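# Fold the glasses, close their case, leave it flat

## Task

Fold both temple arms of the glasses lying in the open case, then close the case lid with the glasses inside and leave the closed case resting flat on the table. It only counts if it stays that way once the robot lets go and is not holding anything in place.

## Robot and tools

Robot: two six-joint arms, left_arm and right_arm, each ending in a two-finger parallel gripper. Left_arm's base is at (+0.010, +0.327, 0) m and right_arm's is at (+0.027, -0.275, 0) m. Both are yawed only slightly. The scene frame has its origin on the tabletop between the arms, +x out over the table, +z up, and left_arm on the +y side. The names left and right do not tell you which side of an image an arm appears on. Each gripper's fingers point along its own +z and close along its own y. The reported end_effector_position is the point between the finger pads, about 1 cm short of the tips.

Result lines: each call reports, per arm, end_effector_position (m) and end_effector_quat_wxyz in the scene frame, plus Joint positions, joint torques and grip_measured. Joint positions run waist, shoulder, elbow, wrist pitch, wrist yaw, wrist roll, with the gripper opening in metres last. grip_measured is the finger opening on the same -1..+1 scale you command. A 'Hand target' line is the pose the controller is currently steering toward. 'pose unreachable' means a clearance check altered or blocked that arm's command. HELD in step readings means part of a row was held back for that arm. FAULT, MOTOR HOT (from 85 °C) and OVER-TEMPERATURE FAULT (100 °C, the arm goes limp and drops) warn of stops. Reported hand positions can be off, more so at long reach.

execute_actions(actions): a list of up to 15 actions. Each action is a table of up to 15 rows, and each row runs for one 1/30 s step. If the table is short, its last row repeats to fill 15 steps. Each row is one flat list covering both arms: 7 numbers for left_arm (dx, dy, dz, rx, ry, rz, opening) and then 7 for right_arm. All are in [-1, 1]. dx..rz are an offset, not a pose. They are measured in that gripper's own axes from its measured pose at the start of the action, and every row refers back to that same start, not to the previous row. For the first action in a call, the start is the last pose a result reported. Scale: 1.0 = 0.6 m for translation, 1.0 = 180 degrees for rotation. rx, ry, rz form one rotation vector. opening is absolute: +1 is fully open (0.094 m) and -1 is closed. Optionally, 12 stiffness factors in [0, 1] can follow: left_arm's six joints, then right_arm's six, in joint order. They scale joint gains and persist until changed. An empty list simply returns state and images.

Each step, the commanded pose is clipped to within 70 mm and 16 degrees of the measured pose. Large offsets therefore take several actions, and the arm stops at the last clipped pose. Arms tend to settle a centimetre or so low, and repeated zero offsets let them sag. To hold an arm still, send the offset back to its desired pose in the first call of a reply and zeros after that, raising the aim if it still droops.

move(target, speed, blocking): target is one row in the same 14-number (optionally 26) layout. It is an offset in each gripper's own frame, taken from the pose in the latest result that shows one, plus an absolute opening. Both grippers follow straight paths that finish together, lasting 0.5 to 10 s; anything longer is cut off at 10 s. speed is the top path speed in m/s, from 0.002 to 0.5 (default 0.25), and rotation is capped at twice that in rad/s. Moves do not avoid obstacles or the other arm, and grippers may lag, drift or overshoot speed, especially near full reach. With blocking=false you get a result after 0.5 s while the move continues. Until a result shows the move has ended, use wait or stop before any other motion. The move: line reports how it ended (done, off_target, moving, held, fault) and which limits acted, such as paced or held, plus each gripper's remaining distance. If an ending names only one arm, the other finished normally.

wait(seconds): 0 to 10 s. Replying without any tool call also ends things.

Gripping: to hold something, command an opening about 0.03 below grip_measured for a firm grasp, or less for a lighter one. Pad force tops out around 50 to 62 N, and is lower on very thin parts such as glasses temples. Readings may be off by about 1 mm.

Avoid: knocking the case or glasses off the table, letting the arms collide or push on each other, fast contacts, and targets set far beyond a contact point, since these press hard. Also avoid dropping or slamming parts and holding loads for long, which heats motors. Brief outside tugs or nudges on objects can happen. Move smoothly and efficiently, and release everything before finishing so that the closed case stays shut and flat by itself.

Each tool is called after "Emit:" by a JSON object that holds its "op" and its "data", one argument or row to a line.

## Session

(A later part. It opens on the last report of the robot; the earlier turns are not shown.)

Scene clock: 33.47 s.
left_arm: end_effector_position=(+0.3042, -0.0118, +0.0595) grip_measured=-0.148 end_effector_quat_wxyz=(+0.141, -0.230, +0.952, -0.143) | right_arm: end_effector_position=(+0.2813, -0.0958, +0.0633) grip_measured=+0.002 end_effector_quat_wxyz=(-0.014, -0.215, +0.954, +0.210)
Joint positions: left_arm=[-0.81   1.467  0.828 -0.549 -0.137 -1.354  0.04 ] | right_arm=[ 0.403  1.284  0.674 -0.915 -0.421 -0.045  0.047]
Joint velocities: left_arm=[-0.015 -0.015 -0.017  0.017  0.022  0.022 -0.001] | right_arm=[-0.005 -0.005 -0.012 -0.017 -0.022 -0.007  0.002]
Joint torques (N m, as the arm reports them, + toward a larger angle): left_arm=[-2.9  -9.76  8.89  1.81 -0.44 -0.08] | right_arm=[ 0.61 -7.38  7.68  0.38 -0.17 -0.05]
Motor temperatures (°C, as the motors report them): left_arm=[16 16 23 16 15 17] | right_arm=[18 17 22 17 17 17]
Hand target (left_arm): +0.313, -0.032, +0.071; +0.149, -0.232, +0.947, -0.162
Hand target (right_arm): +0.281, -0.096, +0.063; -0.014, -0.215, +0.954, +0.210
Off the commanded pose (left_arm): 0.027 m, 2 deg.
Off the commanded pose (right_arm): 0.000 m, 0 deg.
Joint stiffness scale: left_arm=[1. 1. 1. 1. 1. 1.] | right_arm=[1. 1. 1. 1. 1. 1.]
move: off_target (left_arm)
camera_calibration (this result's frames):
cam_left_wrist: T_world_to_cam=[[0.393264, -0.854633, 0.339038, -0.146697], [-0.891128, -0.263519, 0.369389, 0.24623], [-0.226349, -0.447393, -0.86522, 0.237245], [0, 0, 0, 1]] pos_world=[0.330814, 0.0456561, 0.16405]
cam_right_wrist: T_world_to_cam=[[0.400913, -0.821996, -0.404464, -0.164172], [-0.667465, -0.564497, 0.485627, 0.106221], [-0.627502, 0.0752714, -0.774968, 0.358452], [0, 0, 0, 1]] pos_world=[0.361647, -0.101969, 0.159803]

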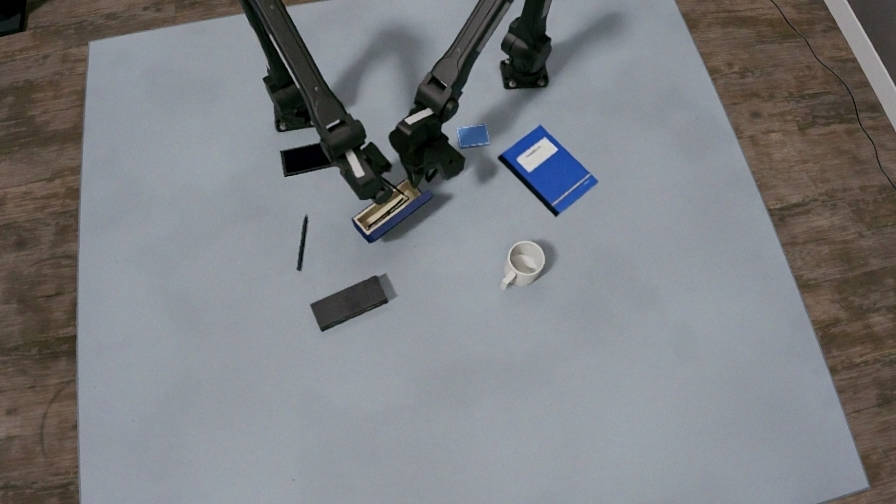

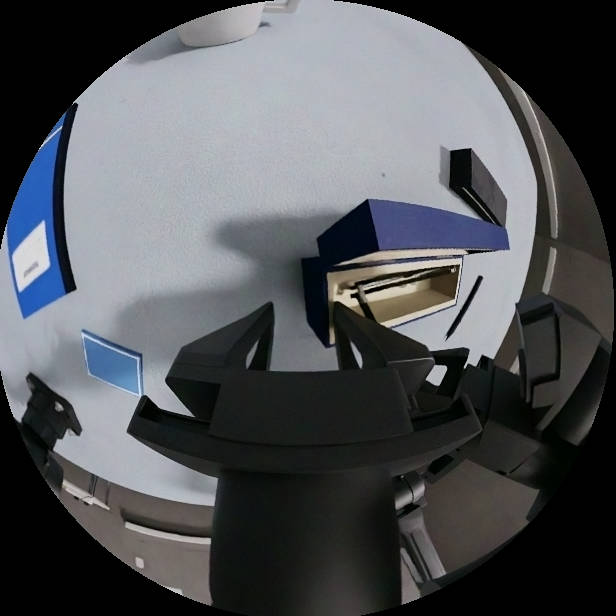

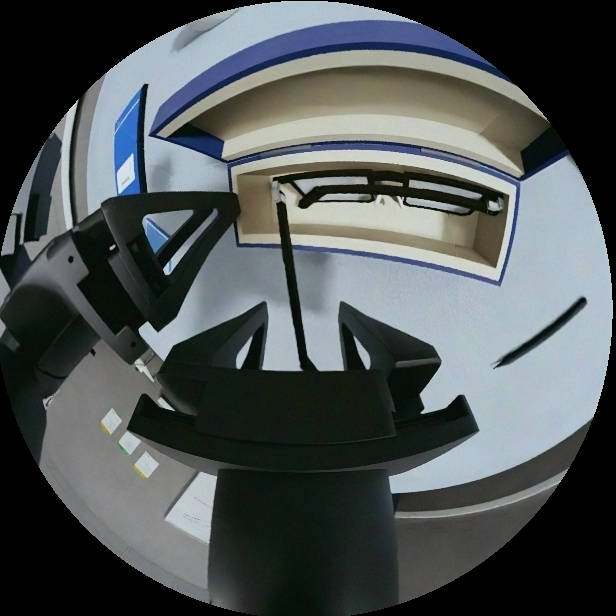

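Emit:
{"op": "move", "data": {
  "target": [0.01,-0.073,0,0,0,0,-0.15,0,0,0,0,0,0,0],
  "speed": 0.05
}}

Scene clock: 35.33 s.
left_arm: end_effector_position=(+0.3105, -0.0351, +0.0645) grip_measured=-0.148 end_effector_quat_wxyz=(+0.138, -0.228, +0.954, -0.135) | right_arm: end_effector_position=(+0.2813, -0.0958, +0.0633) grip_measured=+0.002 end_effector_quat_wxyz=(-0.014, -0.215, +0.954, +0.210)
Joint positions: left_arm=[-0.833  1.52   0.908 -0.596 -0.145 -1.372  0.04 ] | right_arm=[ 0.403  1.284  0.674 -0.915 -0.421 -0.045  0.047]
Joint velocities: left_arm=[-0.005 -0.005 -0.002  0.012  0.037 -0.037 -0.001] | right_arm=[ 0.005 -0.024 -0.017  0.002  0.022 -0.037  0.   ]
Joint torques (N m, as the arm reports them, + toward a larger angle): left_arm=[ -2.84 -10.72   9.21   0.65  -0.45  -0.04] | right_arm=[ 0.78 -7.21  7.67  0.35 -0.18 -0.06]
Motor temperatures (°C, as the motors report them): left_arm=[16 16 23 16 15 17] | right_arm=[18 17 22 17 17 17]
Hand target (left_arm): +0.315, -0.052, +0.072; +0.141, -0.230, +0.952, -0.143
Hand target (right_arm): +0.281, -0.096, +0.063; -0.014, -0.215, +0.954, +0.210
Off the commanded pose (left_arm): 0.020 m, 1 deg.
Off the commanded pose (right_arm): 0.000 m, 0 deg.
Joint stiffness scale: left_arm=[1. 1. 1. 1. 1. 1.] | right_arm=[1. 1. 1. 1. 1. 1.]
move: off_target (left_arm)
camera_calibration (this result's frames):
cam_left_wrist: T_world_to_cam=[[0.393459, -0.860643, 0.323239, -0.169998], [-0.888509, -0.26569, 0.374113, 0.242624], [-0.236096, -0.434399, -0.869227, 0.236379], [0, 0, 0, 1]] pos_world=[0.338269, 0.0208379, 0.169648]
cam_right_wrist: T_world_to_cam=[[0.400913, -0.821996, -0.404464, -0.164172], [-0.667465, -0.564497, 0.485627, 0.106221], [-0.627502, 0.0752714, -0.774968, 0.358452], [0, 0, 0, 1]] pos_world=[0.361647, -0.101969, 0.159803]

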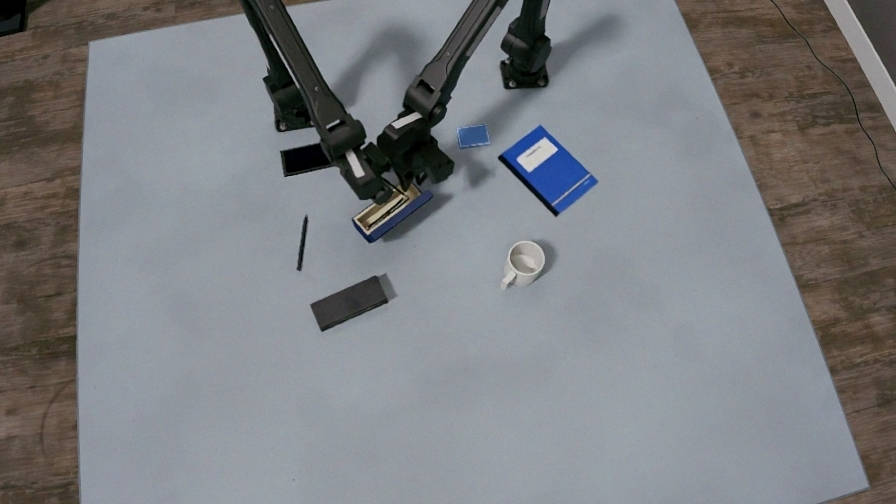

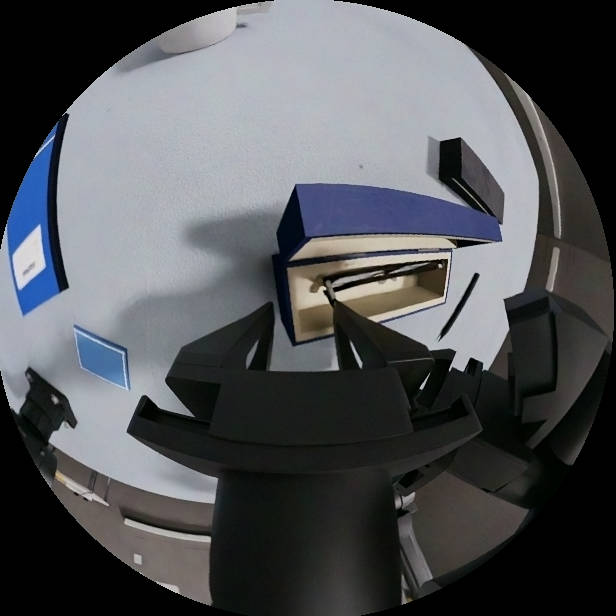

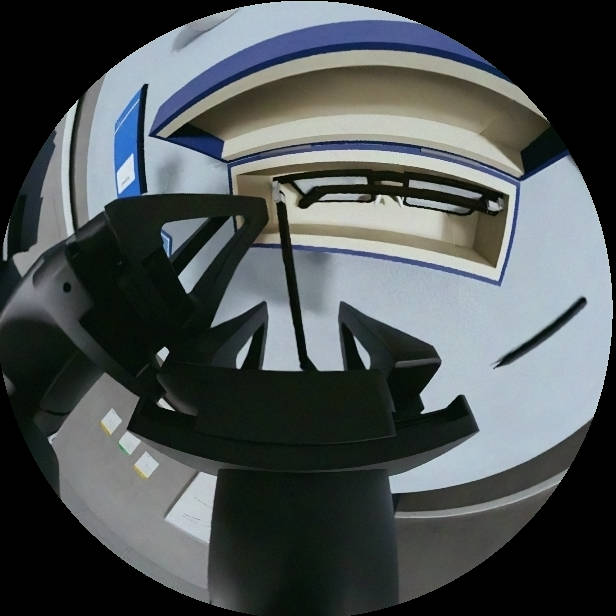

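Emit:
{"op": "move", "data": {
  "target": [0.0,0.025,0.04,0,0,0,-0.3,0,0,0,0,0,0,0],
  "speed": 0.04
}}

Scene clock: 36.80 s.
left_arm: end_effector_position=(+0.3067, -0.0274, +0.0452) grip_measured=-0.298 end_effector_quat_wxyz=(+0.139, -0.230, +0.953, -0.138) | right_arm: end_effector_position=(+0.2813, -0.0958, +0.0633) grip_measured=+0.002 end_effector_quat_wxyz=(-0.014, -0.215, +0.954, +0.210)
Joint positions: left_arm=[-0.829  1.532  0.857 -0.526 -0.144 -1.373  0.033] | right_arm=[ 0.403  1.284  0.674 -0.915 -0.421 -0.045  0.047]
Joint velocities: left_arm=[-0.015 -0.005  0.007 -0.012 -0.022 -0.081 -0.001] | right_arm=[-0.015 -0.015 -0.002 -0.027 -0.022  0.037 -0.   ]
Joint torques (N m, as the arm reports them, + toward a larger angle): left_arm=[ -0.24 -10.25   6.02   1.71  -0.07   0.29] | right_arm=[ 0.62 -7.43  7.7   0.31 -0.17 -0.09]
Motor temperatures (°C, as the motors report them): left_arm=[16 16 23 16 15 17] | right_arm=[18 17 22 17 17 17]
Hand target (left_arm): +0.312, -0.026, +0.038; +0.139, -0.228, +0.954, -0.135
Hand target (right_arm): +0.281, -0.096, +0.063; -0.014, -0.215, +0.954, +0.210
Off the commanded pose (left_arm): 0.009 m, 0 deg.
Off the commanded pose (right_arm): 0.000 m, 0 deg.
Joint stiffness scale: left_arm=[1. 1. 1. 1. 1. 1.] | right_arm=[1. 1. 1. 1. 1. 1.]
move: done
camera_calibration (this result's frames):
cam_left_wrist: T_world_to_cam=[[0.395972, -0.856935, 0.329952, -0.15664], [-0.888577, -0.266955, 0.37305, 0.24861], [-0.231597, -0.440905, -0.86716, 0.220305], [0, 0, 0, 1]] pos_world=[0.333956, 0.0292711, 0.149979]
cam_right_wrist: T_world_to_cam=[[0.400913, -0.821996, -0.404464, -0.164172], [-0.667465, -0.564497, 0.485627, 0.106221], [-0.627502, 0.0752714, -0.774968, 0.358452], [0, 0, 0, 1]] pos_world=[0.361647, -0.101969, 0.159803]

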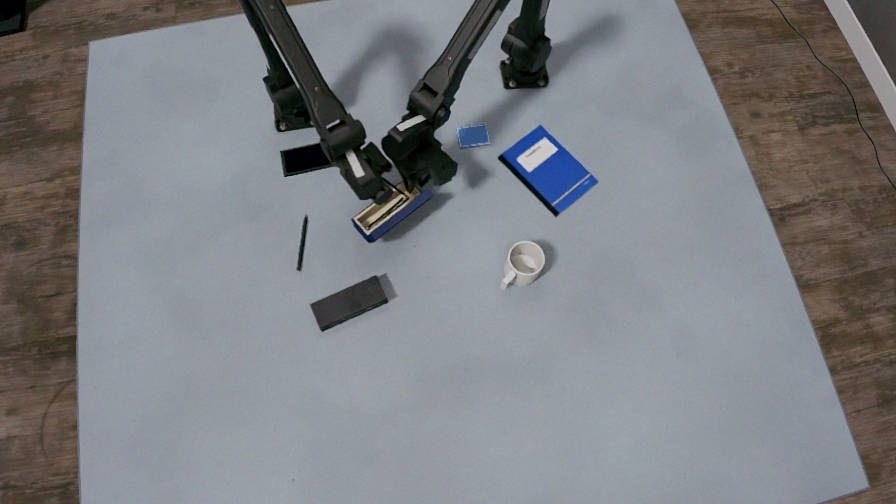

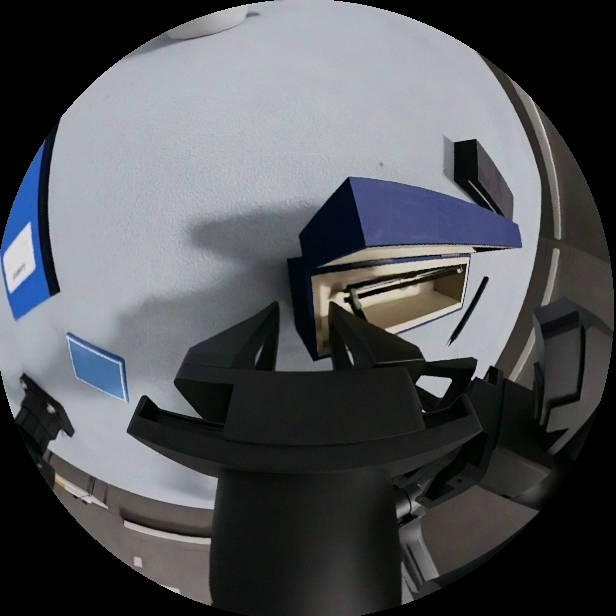

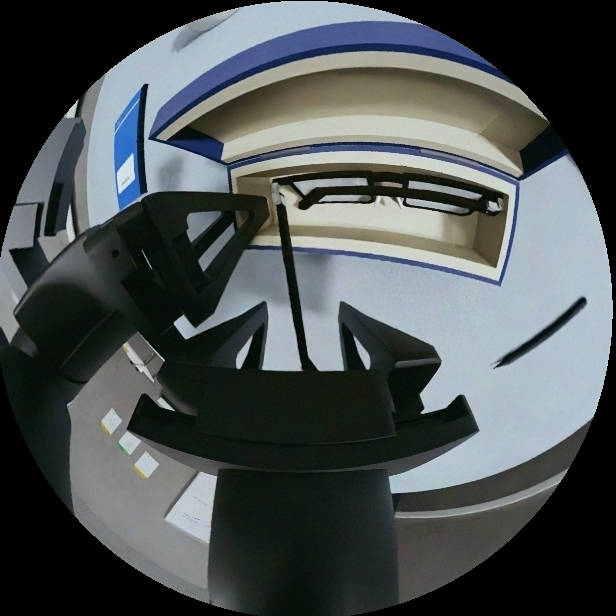

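Emit:
{"op": "move", "data": {
  "target": [0.0,0.0,0.03,0,0,0,-0.3,0,0,0,0,0,0,0],
  "speed": 0.04
}}

Emit:
{"op": "move", "data": {
  "target": [0.0,0.0,0.0,0,0,0,-0.72,0,0,0,0,0,0,0]
}}

Scene clock: 38.00 s.
left_arm: end_effector_position=(+0.3090, -0.0304, +0.0355) grip_measured=-0.298 end_effector_quat_wxyz=(+0.140, -0.230, +0.953, -0.141) | right_arm: end_effector_position=(+0.2813, -0.0958, +0.0633) grip_measured=+0.002 end_effector_quat_wxyz=(-0.014, -0.215, +0.954, +0.210)
Joint positions: left_arm=[-0.829  1.557  0.853 -0.491 -0.144 -1.373  0.033] | right_arm=[ 0.403  1.284  0.674 -0.915 -0.421 -0.045  0.047]
Joint velocities: left_arm=[-0.005  0.005  0.002  0.002 -0.051  0.007 -0.001] | right_arm=[-0.015 -0.005 -0.002 -0.007  0.037 -0.022 -0.   ]
Joint torques (N m, as the arm reports them, + toward a larger angle): left_arm=[ -0.89 -10.24   5.85   1.65  -0.17   0.15] | right_arm=[ 0.6  -7.3   7.66  0.33 -0.18 -0.07]
Motor temperatures (°C, as the motors report them): left_arm=[16 16 23 16 15 17] | right_arm=[18 17 22 17 17 17]
Hand target (left_arm): +0.313, -0.031, +0.029; +0.139, -0.230, +0.953, -0.139
Hand target (right_arm): +0.281, -0.096, +0.063; -0.014, -0.215, +0.954, +0.210
Off the commanded pose (left_arm): 0.008 m, 0 deg.
Off the commanded pose (right_arm): 0.000 m, 0 deg.
Joint stiffness scale: left_arm=[1. 1. 1. 1. 1. 1.] | right_arm=[1. 1. 1. 1. 1. 1.]
move: done
camera_calibration (this result's frames):
cam_left_wrist: T_world_to_cam=[[0.394905, -0.855516, 0.334876, -0.156755], [-0.889771, -0.265367, 0.371332, 0.253911], [-0.228816, -0.444604, -0.866009, 0.210102], [0, 0, 0, 1]] pos_world=[0.335901, 0.0266854, 0.140158]
cam_right_wrist: T_world_to_cam=[[0.400913, -0.821996, -0.404464, -0.164172], [-0.667465, -0.564497, 0.485627, 0.106221], [-0.627502, 0.0752714, -0.774968, 0.358452], [0, 0, 0, 1]] pos_world=[0.361647, -0.101969, 0.159803]

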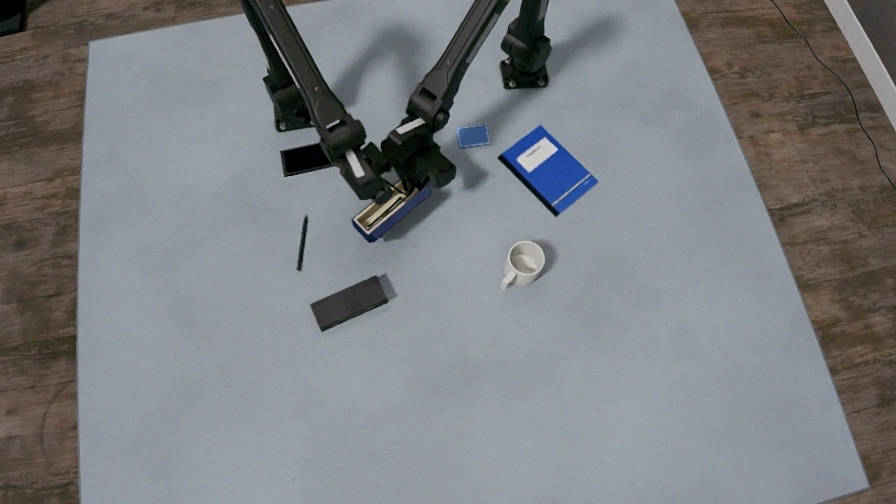

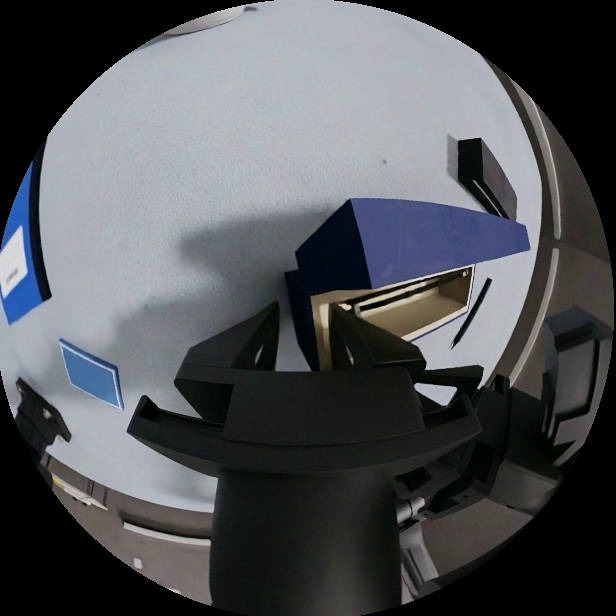

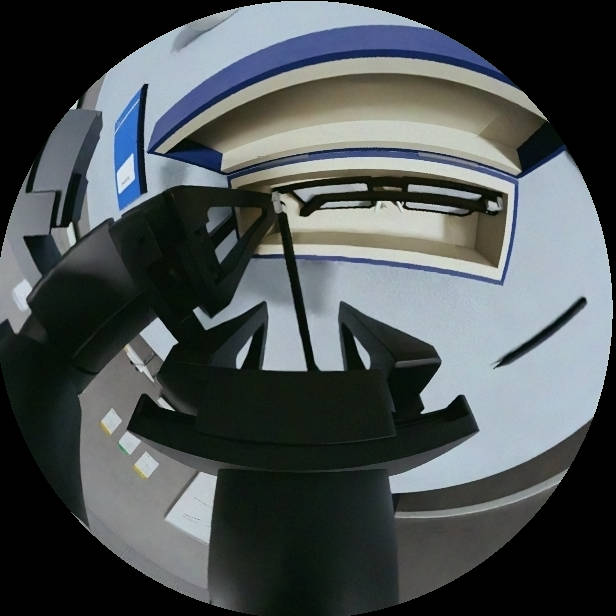

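Scene clock: 38.50 s.
left_arm: end_effector_position=(+0.3089, -0.0298, +0.0351) grip_measured=-0.718 end_effector_quat_wxyz=(+0.141, -0.230, +0.953, -0.140) | right_arm: end_effector_position=(+0.2813, -0.0958, +0.0633) grip_measured=+0.002 end_effector_quat_wxyz=(-0.014, -0.215, +0.954, +0.210)
Joint positions: left_arm=[-0.829  1.557  0.852 -0.491 -0.145 -1.373  0.013] | right_arm=[ 0.403  1.284  0.674 -0.915 -0.421 -0.045  0.047]
Joint velocities: left_arm=[-0.005 -0.024  0.002 -0.007  0.051 -0.037 -0.   ] | right_arm=[-0.005 -0.005 -0.007  0.002 -0.051 -0.051 -0.   ]
Joint torques (N m, as the arm reports them, + toward a larger angle): left_arm=[ -1.93 -11.47   5.74   1.07  -0.16   0.1 ] | right_arm=[ 0.74 -6.98  7.67  0.23 -0.18 -0.08]
Motor temperatures (°C, as the motors report them): left_arm=[16 16 23 16 15 17] | right_arm=[18 17 22 17 17 17]
Hand target (left_arm): +0.309, -0.031, +0.036; +0.140, -0.230, +0.953, -0.141
Hand target (right_arm): +0.281, -0.096, +0.063; -0.014, -0.215, +0.954, +0.209
Off the commanded pose (left_arm): 0.001 m, 0 deg.
Off the commanded pose (right_arm): 0.000 m, 0 deg.
Joint stiffness scale: left_arm=[1. 1. 1. 1. 1. 1.] | right_arm=[1. 1. 1. 1. 1. 1.]
move: done
camera_calibration (this result's frames):
cam_left_wrist: T_world_to_cam=[[0.395258, -0.855903, 0.333469, -0.156114], [-0.889857, -0.266722, 0.370154, 0.254185], [-0.227872, -0.443046, -0.867055, 0.209823], [0, 0, 0, 1]] pos_world=[0.335707, 0.0271397, 0.1399]
cam_right_wrist: T_world_to_cam=[[0.400913, -0.821996, -0.404464, -0.164172], [-0.667465, -0.564497, 0.485627, 0.106221], [-0.627502, 0.0752714, -0.774968, 0.358452], [0, 0, 0, 1]] pos_world=[0.361647, -0.101969, 0.159803]

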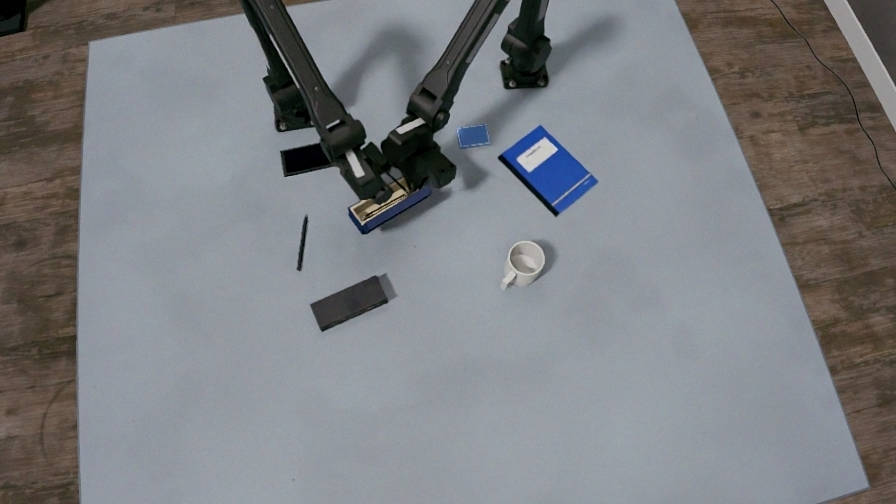

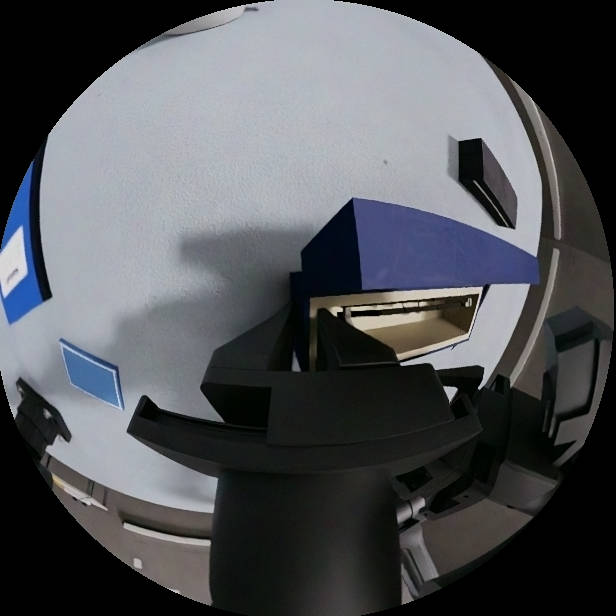

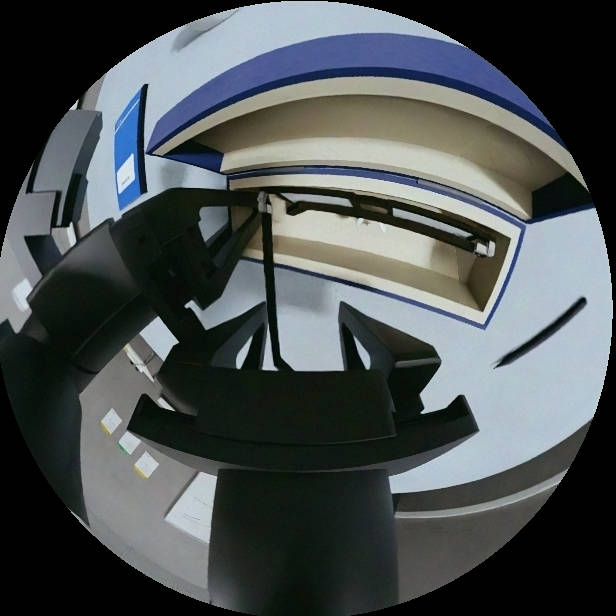

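Emit:
{"op": "move", "data": {
  "target": [0.0,0.0,0.0,0,0,0,-0.75,0.01,-0.104,-0.05,0,0,0,0],
  "speed": 0.05
}}

Scene clock: 41.17 s.
left_arm: end_effector_position=(+0.3089, -0.0298, +0.0351) grip_measured=-0.746 end_effector_quat_wxyz=(+0.141, -0.230, +0.953, -0.140) | right_arm: end_effector_position=(+0.2940, -0.1606, +0.0597) grip_measured=+0.002 end_effector_quat_wxyz=(-0.015, -0.212, +0.955, +0.208)
Joint positions: left_arm=[-0.829  1.557  0.852 -0.491 -0.145 -1.373  0.012] | right_arm=[ 0.18   1.297  0.674 -1.003 -0.417 -0.283  0.047]
Joint velocities: left_arm=[-0.015  0.015 -0.012 -0.022  0.007 -0.022  0.   ] | right_arm=[ 0.015 -0.015  0.007 -0.007  0.022  0.066 -0.001]
Joint torques (N m, as the arm reports them, + toward a larger angle): left_arm=[ -1.51 -12.13   5.69   1.02  -0.27   0.1 ] | right_arm=[-0.53 -6.01 10.12 -0.56 -0.03 -0.16]
Motor temperatures (°C, as the motors report them): left_arm=[16 16 23 16 15 17] | right_arm=[18 17 22 17 17 17]
Hand target (left_arm): +0.309, -0.030, +0.035; +0.141, -0.230, +0.953, -0.140
Hand target (right_arm): +0.306, -0.162, +0.066; -0.012, -0.215, +0.955, +0.206
Off the commanded pose (left_arm): 0.000 m, 0 deg.
Off the commanded pose (right_arm): 0.012 m, 0 deg.
Joint stiffness scale: left_arm=[1. 1. 1. 1. 1. 1.] | right_arm=[1. 1. 1. 1. 1. 1.]
move: off_target (right_arm)
camera_calibration (this result's frames):
cam_left_wrist: T_world_to_cam=[[0.395258, -0.855903, 0.333469, -0.156114], [-0.889857, -0.266722, 0.370154, 0.254185], [-0.227872, -0.443046, -0.867055, 0.209823], [0, 0, 0, 1]] pos_world=[0.335707, 0.0271397, 0.1399]
cam_right_wrist: T_world_to_cam=[[0.394751, -0.825859, -0.402652, -0.222885], [-0.669604, -0.558673, 0.489402, 0.0812185], [-0.629128, 0.0764253, -0.773536, 0.369018], [0, 0, 0, 1]] pos_world=[0.374528, -0.166899, 0.155955]

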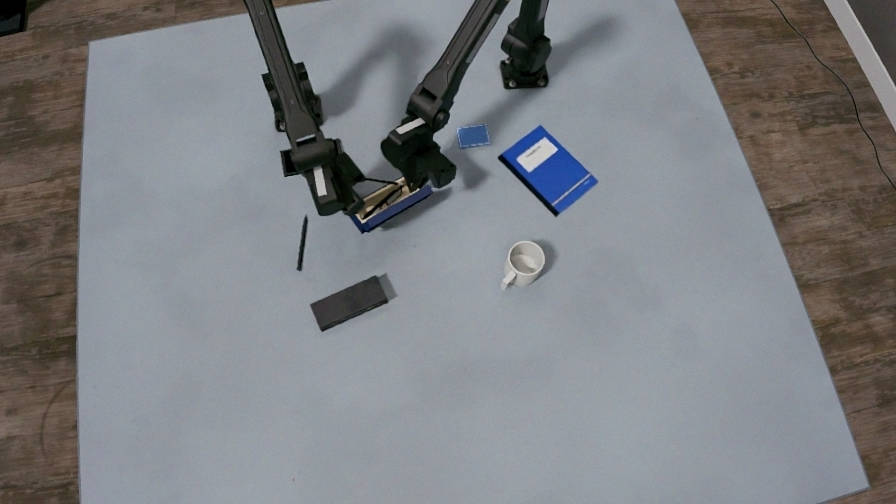

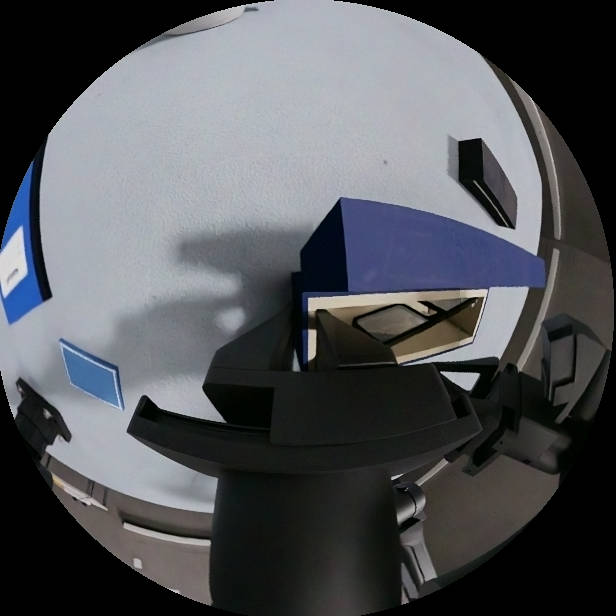

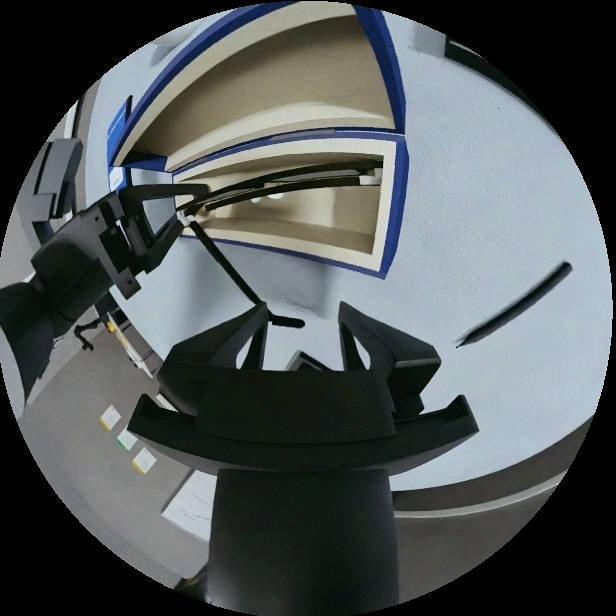

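Emit:
{"op": "move", "data": {
  "target": [0.0,0.0,0.0,0,0,0,-0.75,-0.038,-0.033,-0.027,0.14,0,0,0],
  "speed": 0.1
}}

Scene clock: 45.10 s.
left_arm: end_effector_position=(+0.3089, -0.0298, +0.0351) grip_measured=-0.746 end_effector_quat_wxyz=(+0.141, -0.230, +0.953, -0.140) | right_arm: end_effector_position=(+0.3013, -0.1831, +0.0526) grip_measured=+0.002 end_effector_quat_wxyz=(-0.001, -0.212, +0.977, -0.003)
Joint positions: left_arm=[-0.829  1.557  0.852 -0.491 -0.145 -1.373  0.012] | right_arm=[ 0.344  1.267  0.674 -0.98   0.006 -0.097  0.047]
Joint velocities: left_arm=[-0.015  0.005 -0.002 -0.012  0.022  0.007  0.   ] | right_arm=[-0.005  0.005  0.007  0.007  0.037 -0.007 -0.001]
Joint torques (N m, as the arm reports them, + toward a larger angle): left_arm=[ -1.55 -12.1    5.7    1.1   -0.27   0.1 ] | right_arm=[ 1.91 -7.53 10.95  0.93  0.26  0.1 ]
Motor temperatures (°C, as the motors report them): left_arm=[16 16 23 16 15 17] | right_arm=[18 17 23 17 17 17]
Hand target (left_arm): +0.309, -0.030, +0.035; +0.141, -0.230, +0.953, -0.140
Hand target (right_arm): +0.323, -0.173, +0.068; +0.031, -0.211, +0.977, -0.002
Off the commanded pose (left_arm): 0.000 m, 0 deg.
Off the commanded pose (right_arm): 0.029 m, 4 deg.
Joint stiffness scale: left_arm=[1. 1. 1. 1. 1. 1.] | right_arm=[1. 1. 1. 1. 1. 1.]
move: off_target (right_arm)
camera_calibration (this result's frames):
cam_left_wrist: T_world_to_cam=[[0.395258, -0.855903, 0.333469, -0.156114], [-0.889857, -0.266722, 0.370154, 0.254185], [-0.227872, -0.443046, -0.867055, 0.209823], [0, 0, 0, 1]] pos_world=[0.335707, 0.0271397, 0.1399]
cam_right_wrist: T_world_to_cam=[[0.410572, -0.911793, 0.00803352, -0.28934], [-0.737961, -0.327097, 0.590273, 0.13468], [-0.535579, -0.248278, -0.807164, 0.283997], [0, 0, 0, 1]] pos_world=[0.370287, -0.149254, 0.152059]

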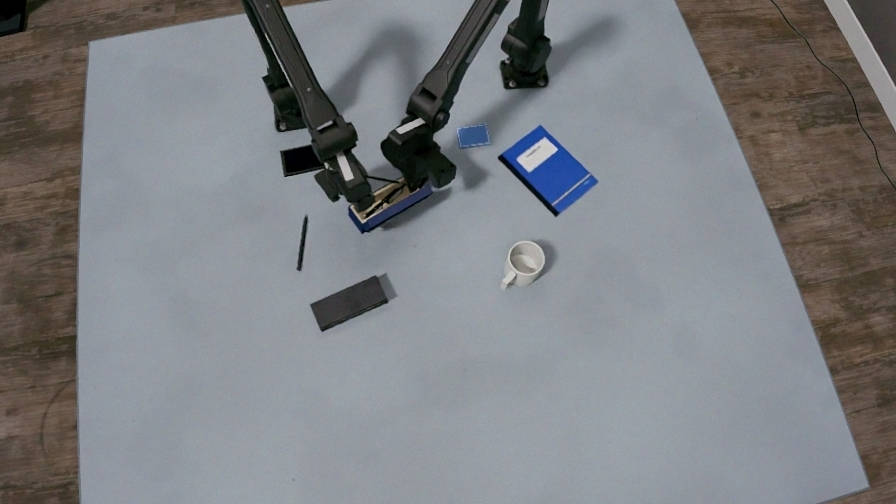

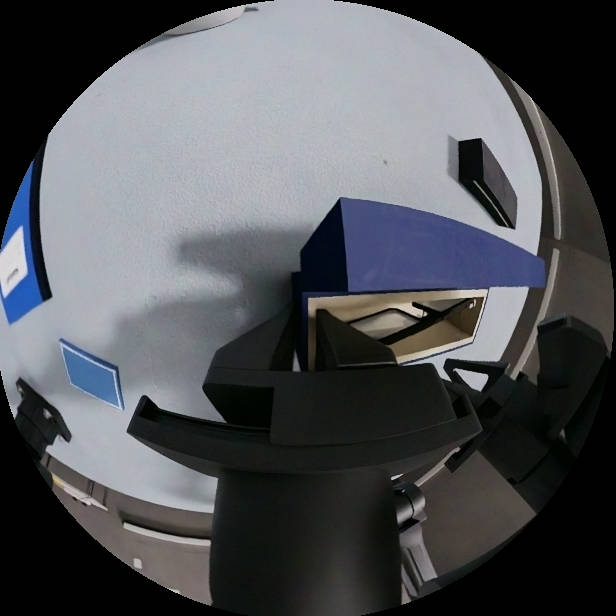

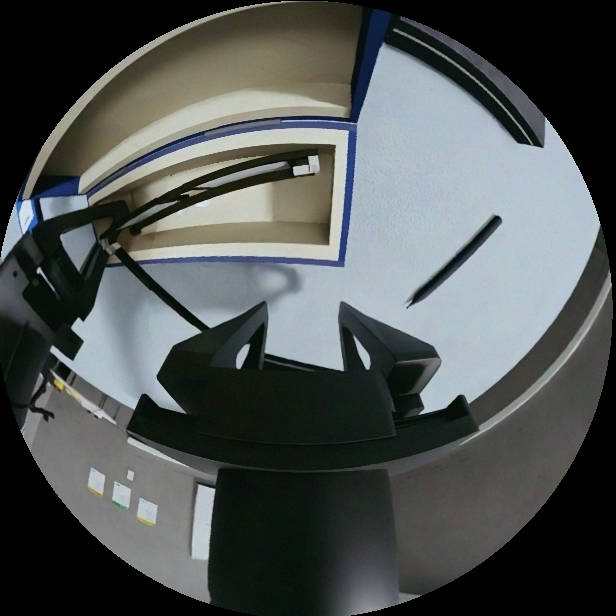

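Emit:
{"op": "move", "data": {
  "target": [0.0,0.0,0.0,0,0,0,-0.75,0,0,-0.1,0,0,0,0],
  "speed": 0.15
}}

Emit:
{"op": "move", "data": {
  "target": [0.0,0.0,0.0,0,0,0,-0.75,0.04,0.1,-0.03,0,-0.02,0,-1],
  "speed": 0.15
}}

Scene clock: 47.57 s.
left_arm: end_effector_position=(+0.3089, -0.0298, +0.0351) grip_measured=-0.746 end_effector_quat_wxyz=(+0.141, -0.230, +0.953, -0.140) | right_arm: end_effector_position=(+0.2918, -0.1864, +0.1002) grip_measured=+0.002 end_effector_quat_wxyz=(-0.011, -0.211, +0.977, -0.005)
Joint positions: left_arm=[-0.829  1.557  0.852 -0.491 -0.145 -1.373  0.012] | right_arm=[ 0.344  1.173  0.741 -1.161  0.007 -0.094  0.047]
Joint velocities: left_arm=[-0.005  0.005  0.007  0.007  0.007 -0.051 -0.001] | right_arm=[-0.005  0.005 -0.017 -0.027 -0.081 -0.051  0.   ]
Joint torques (N m, as the arm reports them, + toward a larger angle): left_arm=[ -1.56 -12.09   5.71   1.05  -0.27   0.09] | right_arm=[ 0.96 -6.2  11.35 -0.77  0.07 -0.01]
Motor temperatures (°C, as the motors report them): left_arm=[16 16 22 16 15 17] | right_arm=[18 17 23 17 17 17]
Hand target (left_arm): +0.309, -0.030, +0.035; +0.141, -0.230, +0.953, -0.140
Hand target (right_arm): +0.301, -0.182, +0.113; -0.001, -0.212, +0.977, -0.003
Off the commanded pose (left_arm): 0.000 m, 0 deg.
Off the commanded pose (right_arm): 0.016 m, 1 deg.
Joint stiffness scale: left_arm=[1. 1. 1. 1. 1. 1.] | right_arm=[1. 1. 1. 1. 1. 1.]
move: off_target (right_arm)
camera_calibration (this result's frames):
cam_left_wrist: T_world_to_cam=[[0.395258, -0.855903, 0.333469, -0.156114], [-0.889857, -0.266722, 0.370154, 0.254185], [-0.227872, -0.443046, -0.867055, 0.209823], [0, 0, 0, 1]] pos_world=[0.335707, 0.0271397, 0.1399]
cam_right_wrist: T_world_to_cam=[[0.40827, -0.912836, 0.00673387, -0.28825], [-0.728344, -0.321291, 0.605216, 0.0953123], [-0.5503, -0.251996, -0.796033, 0.31903], [0, 0, 0, 1]] pos_world=[0.362666, -0.152108, 0.198215]

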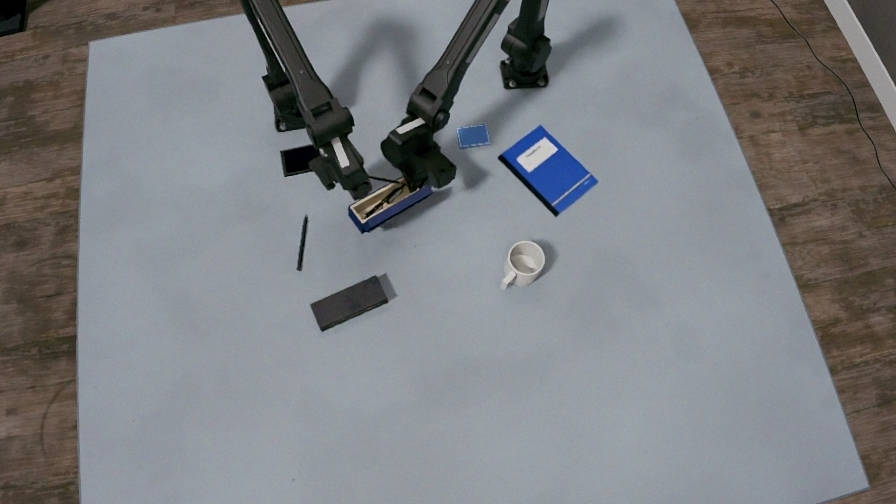

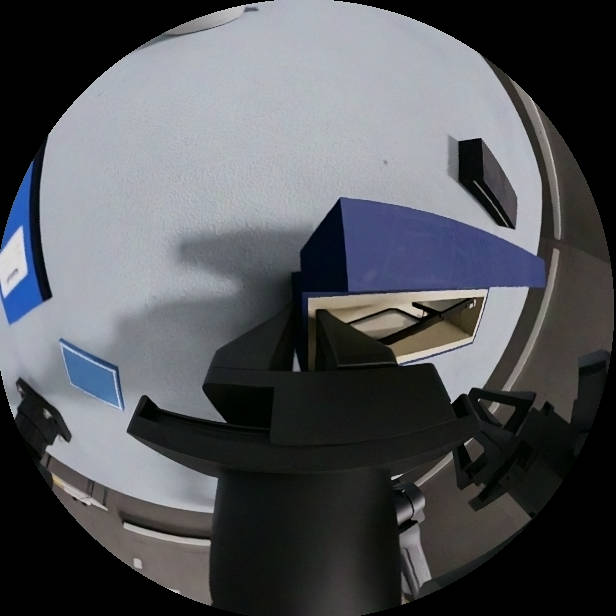

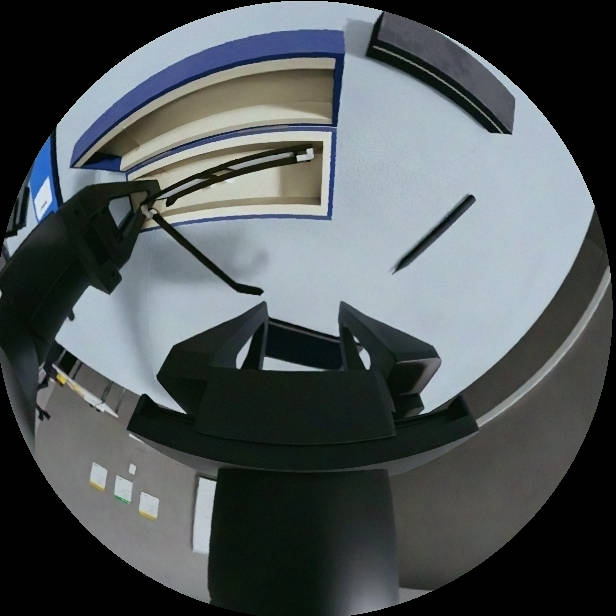

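Scene clock: 48.57 s.
left_arm: end_effector_position=(+0.3089, -0.0298, +0.0351) grip_measured=-0.746 end_effector_quat_wxyz=(+0.141, -0.230, +0.953, -0.140) | right_arm: end_effector_position=(+0.2526, -0.1376, +0.1228) grip_measured=-0.993 end_effector_quat_wxyz=(+0.031, -0.215, +0.976, +0.009)
Joint positions: left_arm=[-0.829  1.557  0.852 -0.491 -0.145 -1.373  0.012] | right_arm=[ 0.566  1.035  0.708 -1.18   0.003  0.119  0.   ]
Joint velocities: left_arm=[-0.005 -0.005  0.002  0.002 -0.007  0.051  0.001] | right_arm=[-0.015  0.005 -0.002 -0.002 -0.022  0.007  0.   ]
Joint torques (N m, as the arm reports them, + toward a larger angle): left_arm=[ -1.43 -12.     5.67   1.05  -0.27   0.1 ] | right_arm=[ 1.18 -4.67  7.86 -0.41  0.09  0.1 ]
Motor temperatures (°C, as the motors report them): left_arm=[16 16 22 16 15 17] | right_arm=[18 17 23 17 17 17]
Hand target (left_arm): +0.309, -0.030, +0.035; +0.141, -0.230, +0.953, -0.140
Hand target (right_arm): +0.244, -0.140, +0.118; +0.017, -0.211, +0.977, +0.005
Off the commanded pose (left_arm): 0.000 m, 0 deg.
Off the commanded pose (right_arm): 0.009 m, 2 deg.
Joint stiffness scale: left_arm=[1. 1. 1. 1. 1. 1.] | right_arm=[1. 1. 1. 1. 1. 1.]
move: done
camera_calibration (this result's frames):
cam_left_wrist: T_world_to_cam=[[0.395258, -0.855903, 0.333469, -0.156114], [-0.889857, -0.266722, 0.370154, 0.254185], [-0.227872, -0.443046, -0.867055, 0.209823], [0, 0, 0, 1]] pos_world=[0.335707, 0.0271397, 0.1399]
cam_right_wrist: T_world_to_cam=[[0.4164, -0.909177, -0.00288366, -0.228138], [-0.767824, -0.353356, 0.534403, 0.0829936], [-0.486886, -0.220311, -0.845225, 0.322084], [0, 0, 0, 1]] pos_world=[0.315539, -0.107133, 0.227224]

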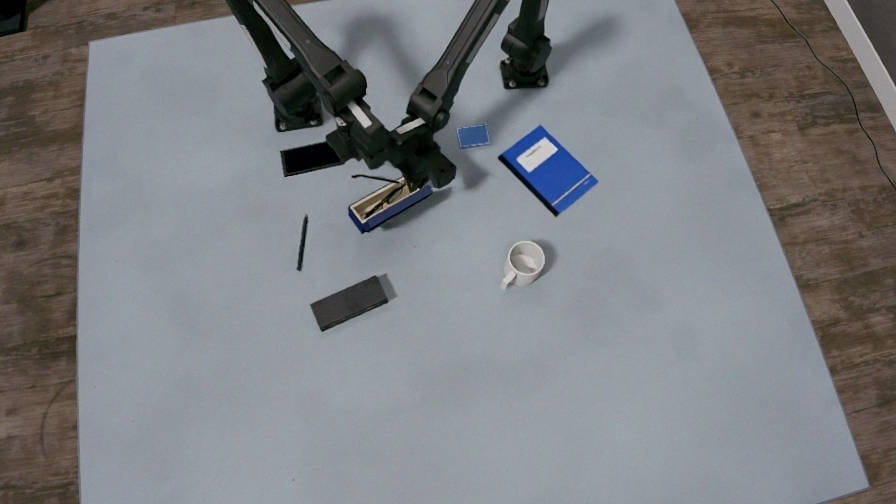

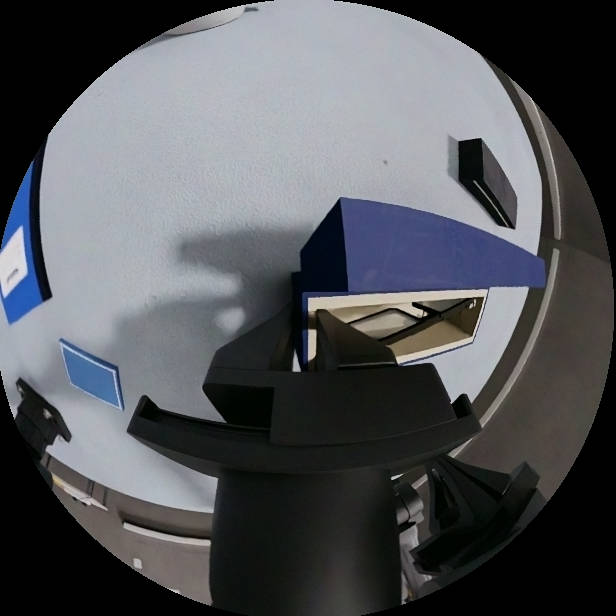

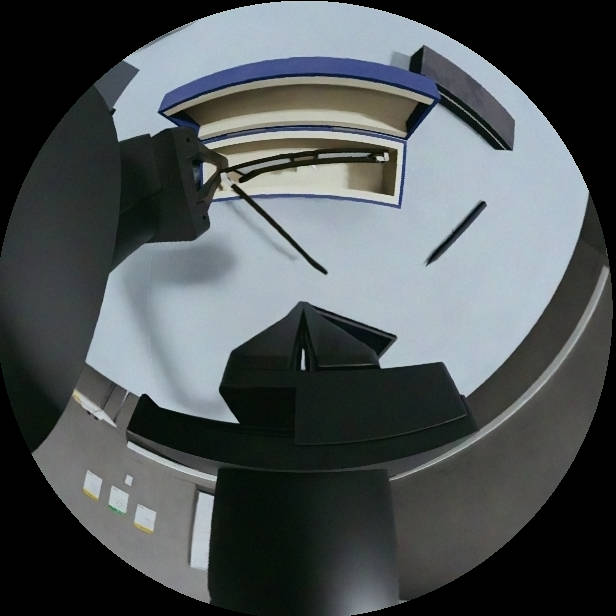

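Emit:
{"op": "move", "data": {
  "target": [0.0,0.0,0.0,0,0,0,-0.75,0.025,-0.01,0.11,0,0,0,-1],
  "speed": 0.12
}}

Scene clock: 49.77 s.
left_arm: end_effector_position=(+0.3089, -0.0298, +0.0351) grip_measured=-0.746 end_effector_quat_wxyz=(+0.141, -0.230, +0.953, -0.140) | right_arm: end_effector_position=(+0.2429, -0.1441, +0.0800) grip_measured=-0.993 end_effector_quat_wxyz=(+0.029, -0.215, +0.976, +0.009)
Joint positions: left_arm=[-0.829  1.557  0.852 -0.491 -0.145 -1.373  0.012] | right_arm=[ 0.564  1.056  0.6   -1.054  0.003  0.118  0.   ]
Joint velocities: left_arm=[-0.015  0.015  0.017 -0.007 -0.051 -0.007 -0.001] | right_arm=[-0.005  0.005  0.002  0.002  0.007  0.007 -0.   ]
Joint torques (N m, as the arm reports them, + toward a larger angle): left_arm=[ -1.58 -11.97   5.63   1.09  -0.27   0.1 ] | right_arm=[ 0.77 -4.75  8.63  0.2   0.11 -0.02]
Motor temperatures (°C, as the motors report them): left_arm=[16 16 22 16 15 17] | right_arm=[18 17 23 17 17 17]
Hand target (left_arm): +0.309, -0.030, +0.035; +0.141, -0.230, +0.953, -0.140
Hand target (right_arm): +0.244, -0.143, +0.083; +0.032, -0.215, +0.976, +0.009
Off the commanded pose (left_arm): 0.000 m, 0 deg.
Off the commanded pose (right_arm): 0.024 m, 0 deg.
Joint stiffness scale: left_arm=[1. 1. 1. 1. 1. 1.] | right_arm=[1. 1. 1. 1. 1. 1.]
move: held (right_arm); limits=held; held on 10 of 25 steps (right_arm), including the last (right_arm)
pose unreachable (right arm): on one or more control steps of this call, first in action 0 (counted from 0), this arm could not follow its commanded pose, so it was not sent that pose on those steps. On the call's last step it was still not sent that pose. It may still have moved: this result reports where it is.
cause: the commanded pose would bring a part of the arm too close to another arm (this arm's wrist (the part past joint 4) and the other arm's wrist (the part past joint 4)).
camera_calibration (this result's frames):
cam_left_wrist: T_world_to_cam=[[0.395258, -0.855903, 0.333469, -0.156114], [-0.889857, -0.266722, 0.370154, 0.254185], [-0.227872, -0.443046, -0.867055, 0.209823], [0, 0, 0, 1]] pos_world=[0.335707, 0.0271397, 0.1399]
cam_right_wrist: T_world_to_cam=[[0.415698, -0.909499, -0.00248668, -0.230073], [-0.766894, -0.351986, 0.536637, 0.0959599], [-0.488946, -0.221172, -0.843809, 0.280024], [0, 0, 0, 1]] pos_world=[0.306148, -0.113541, 0.184219]

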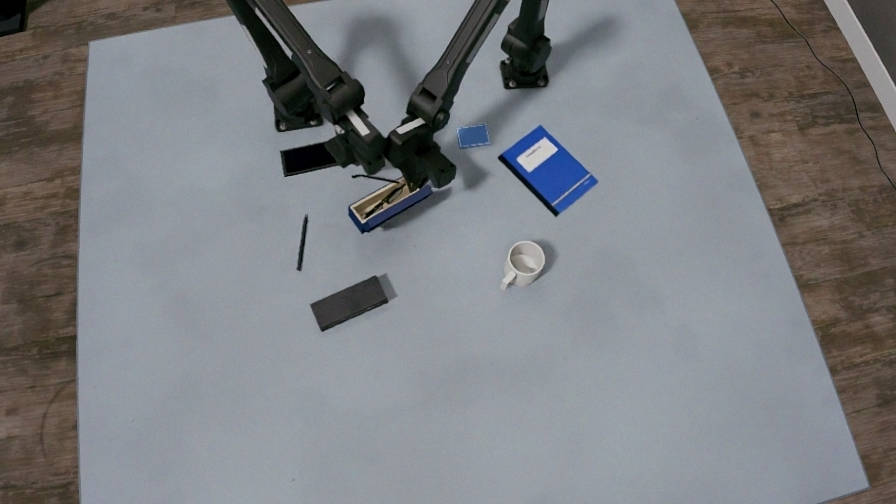

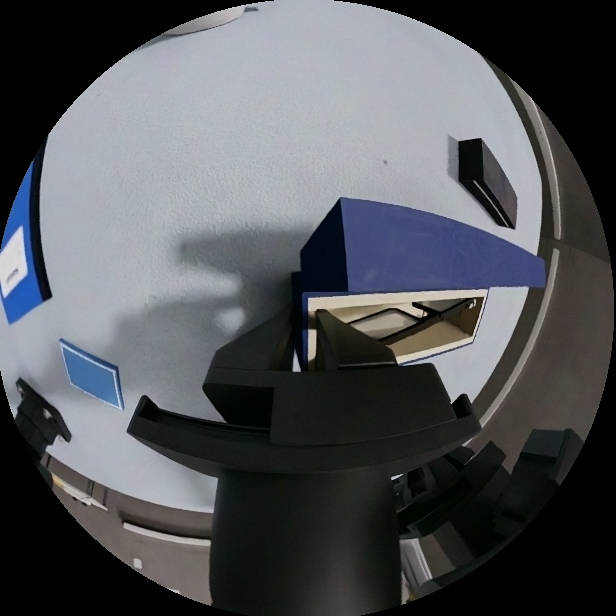

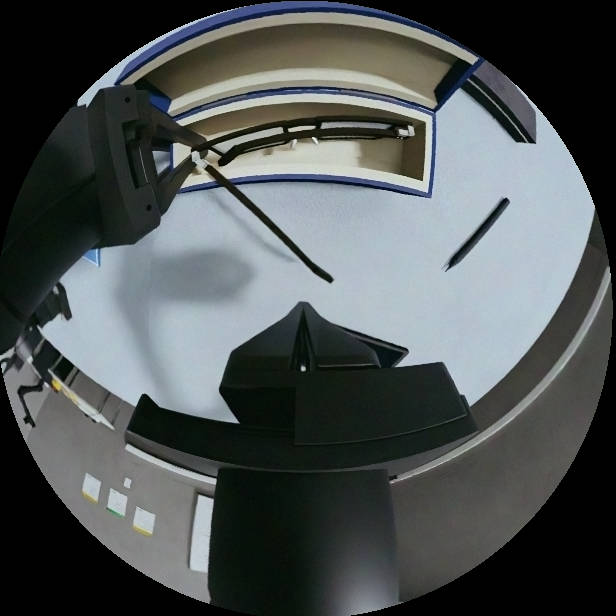

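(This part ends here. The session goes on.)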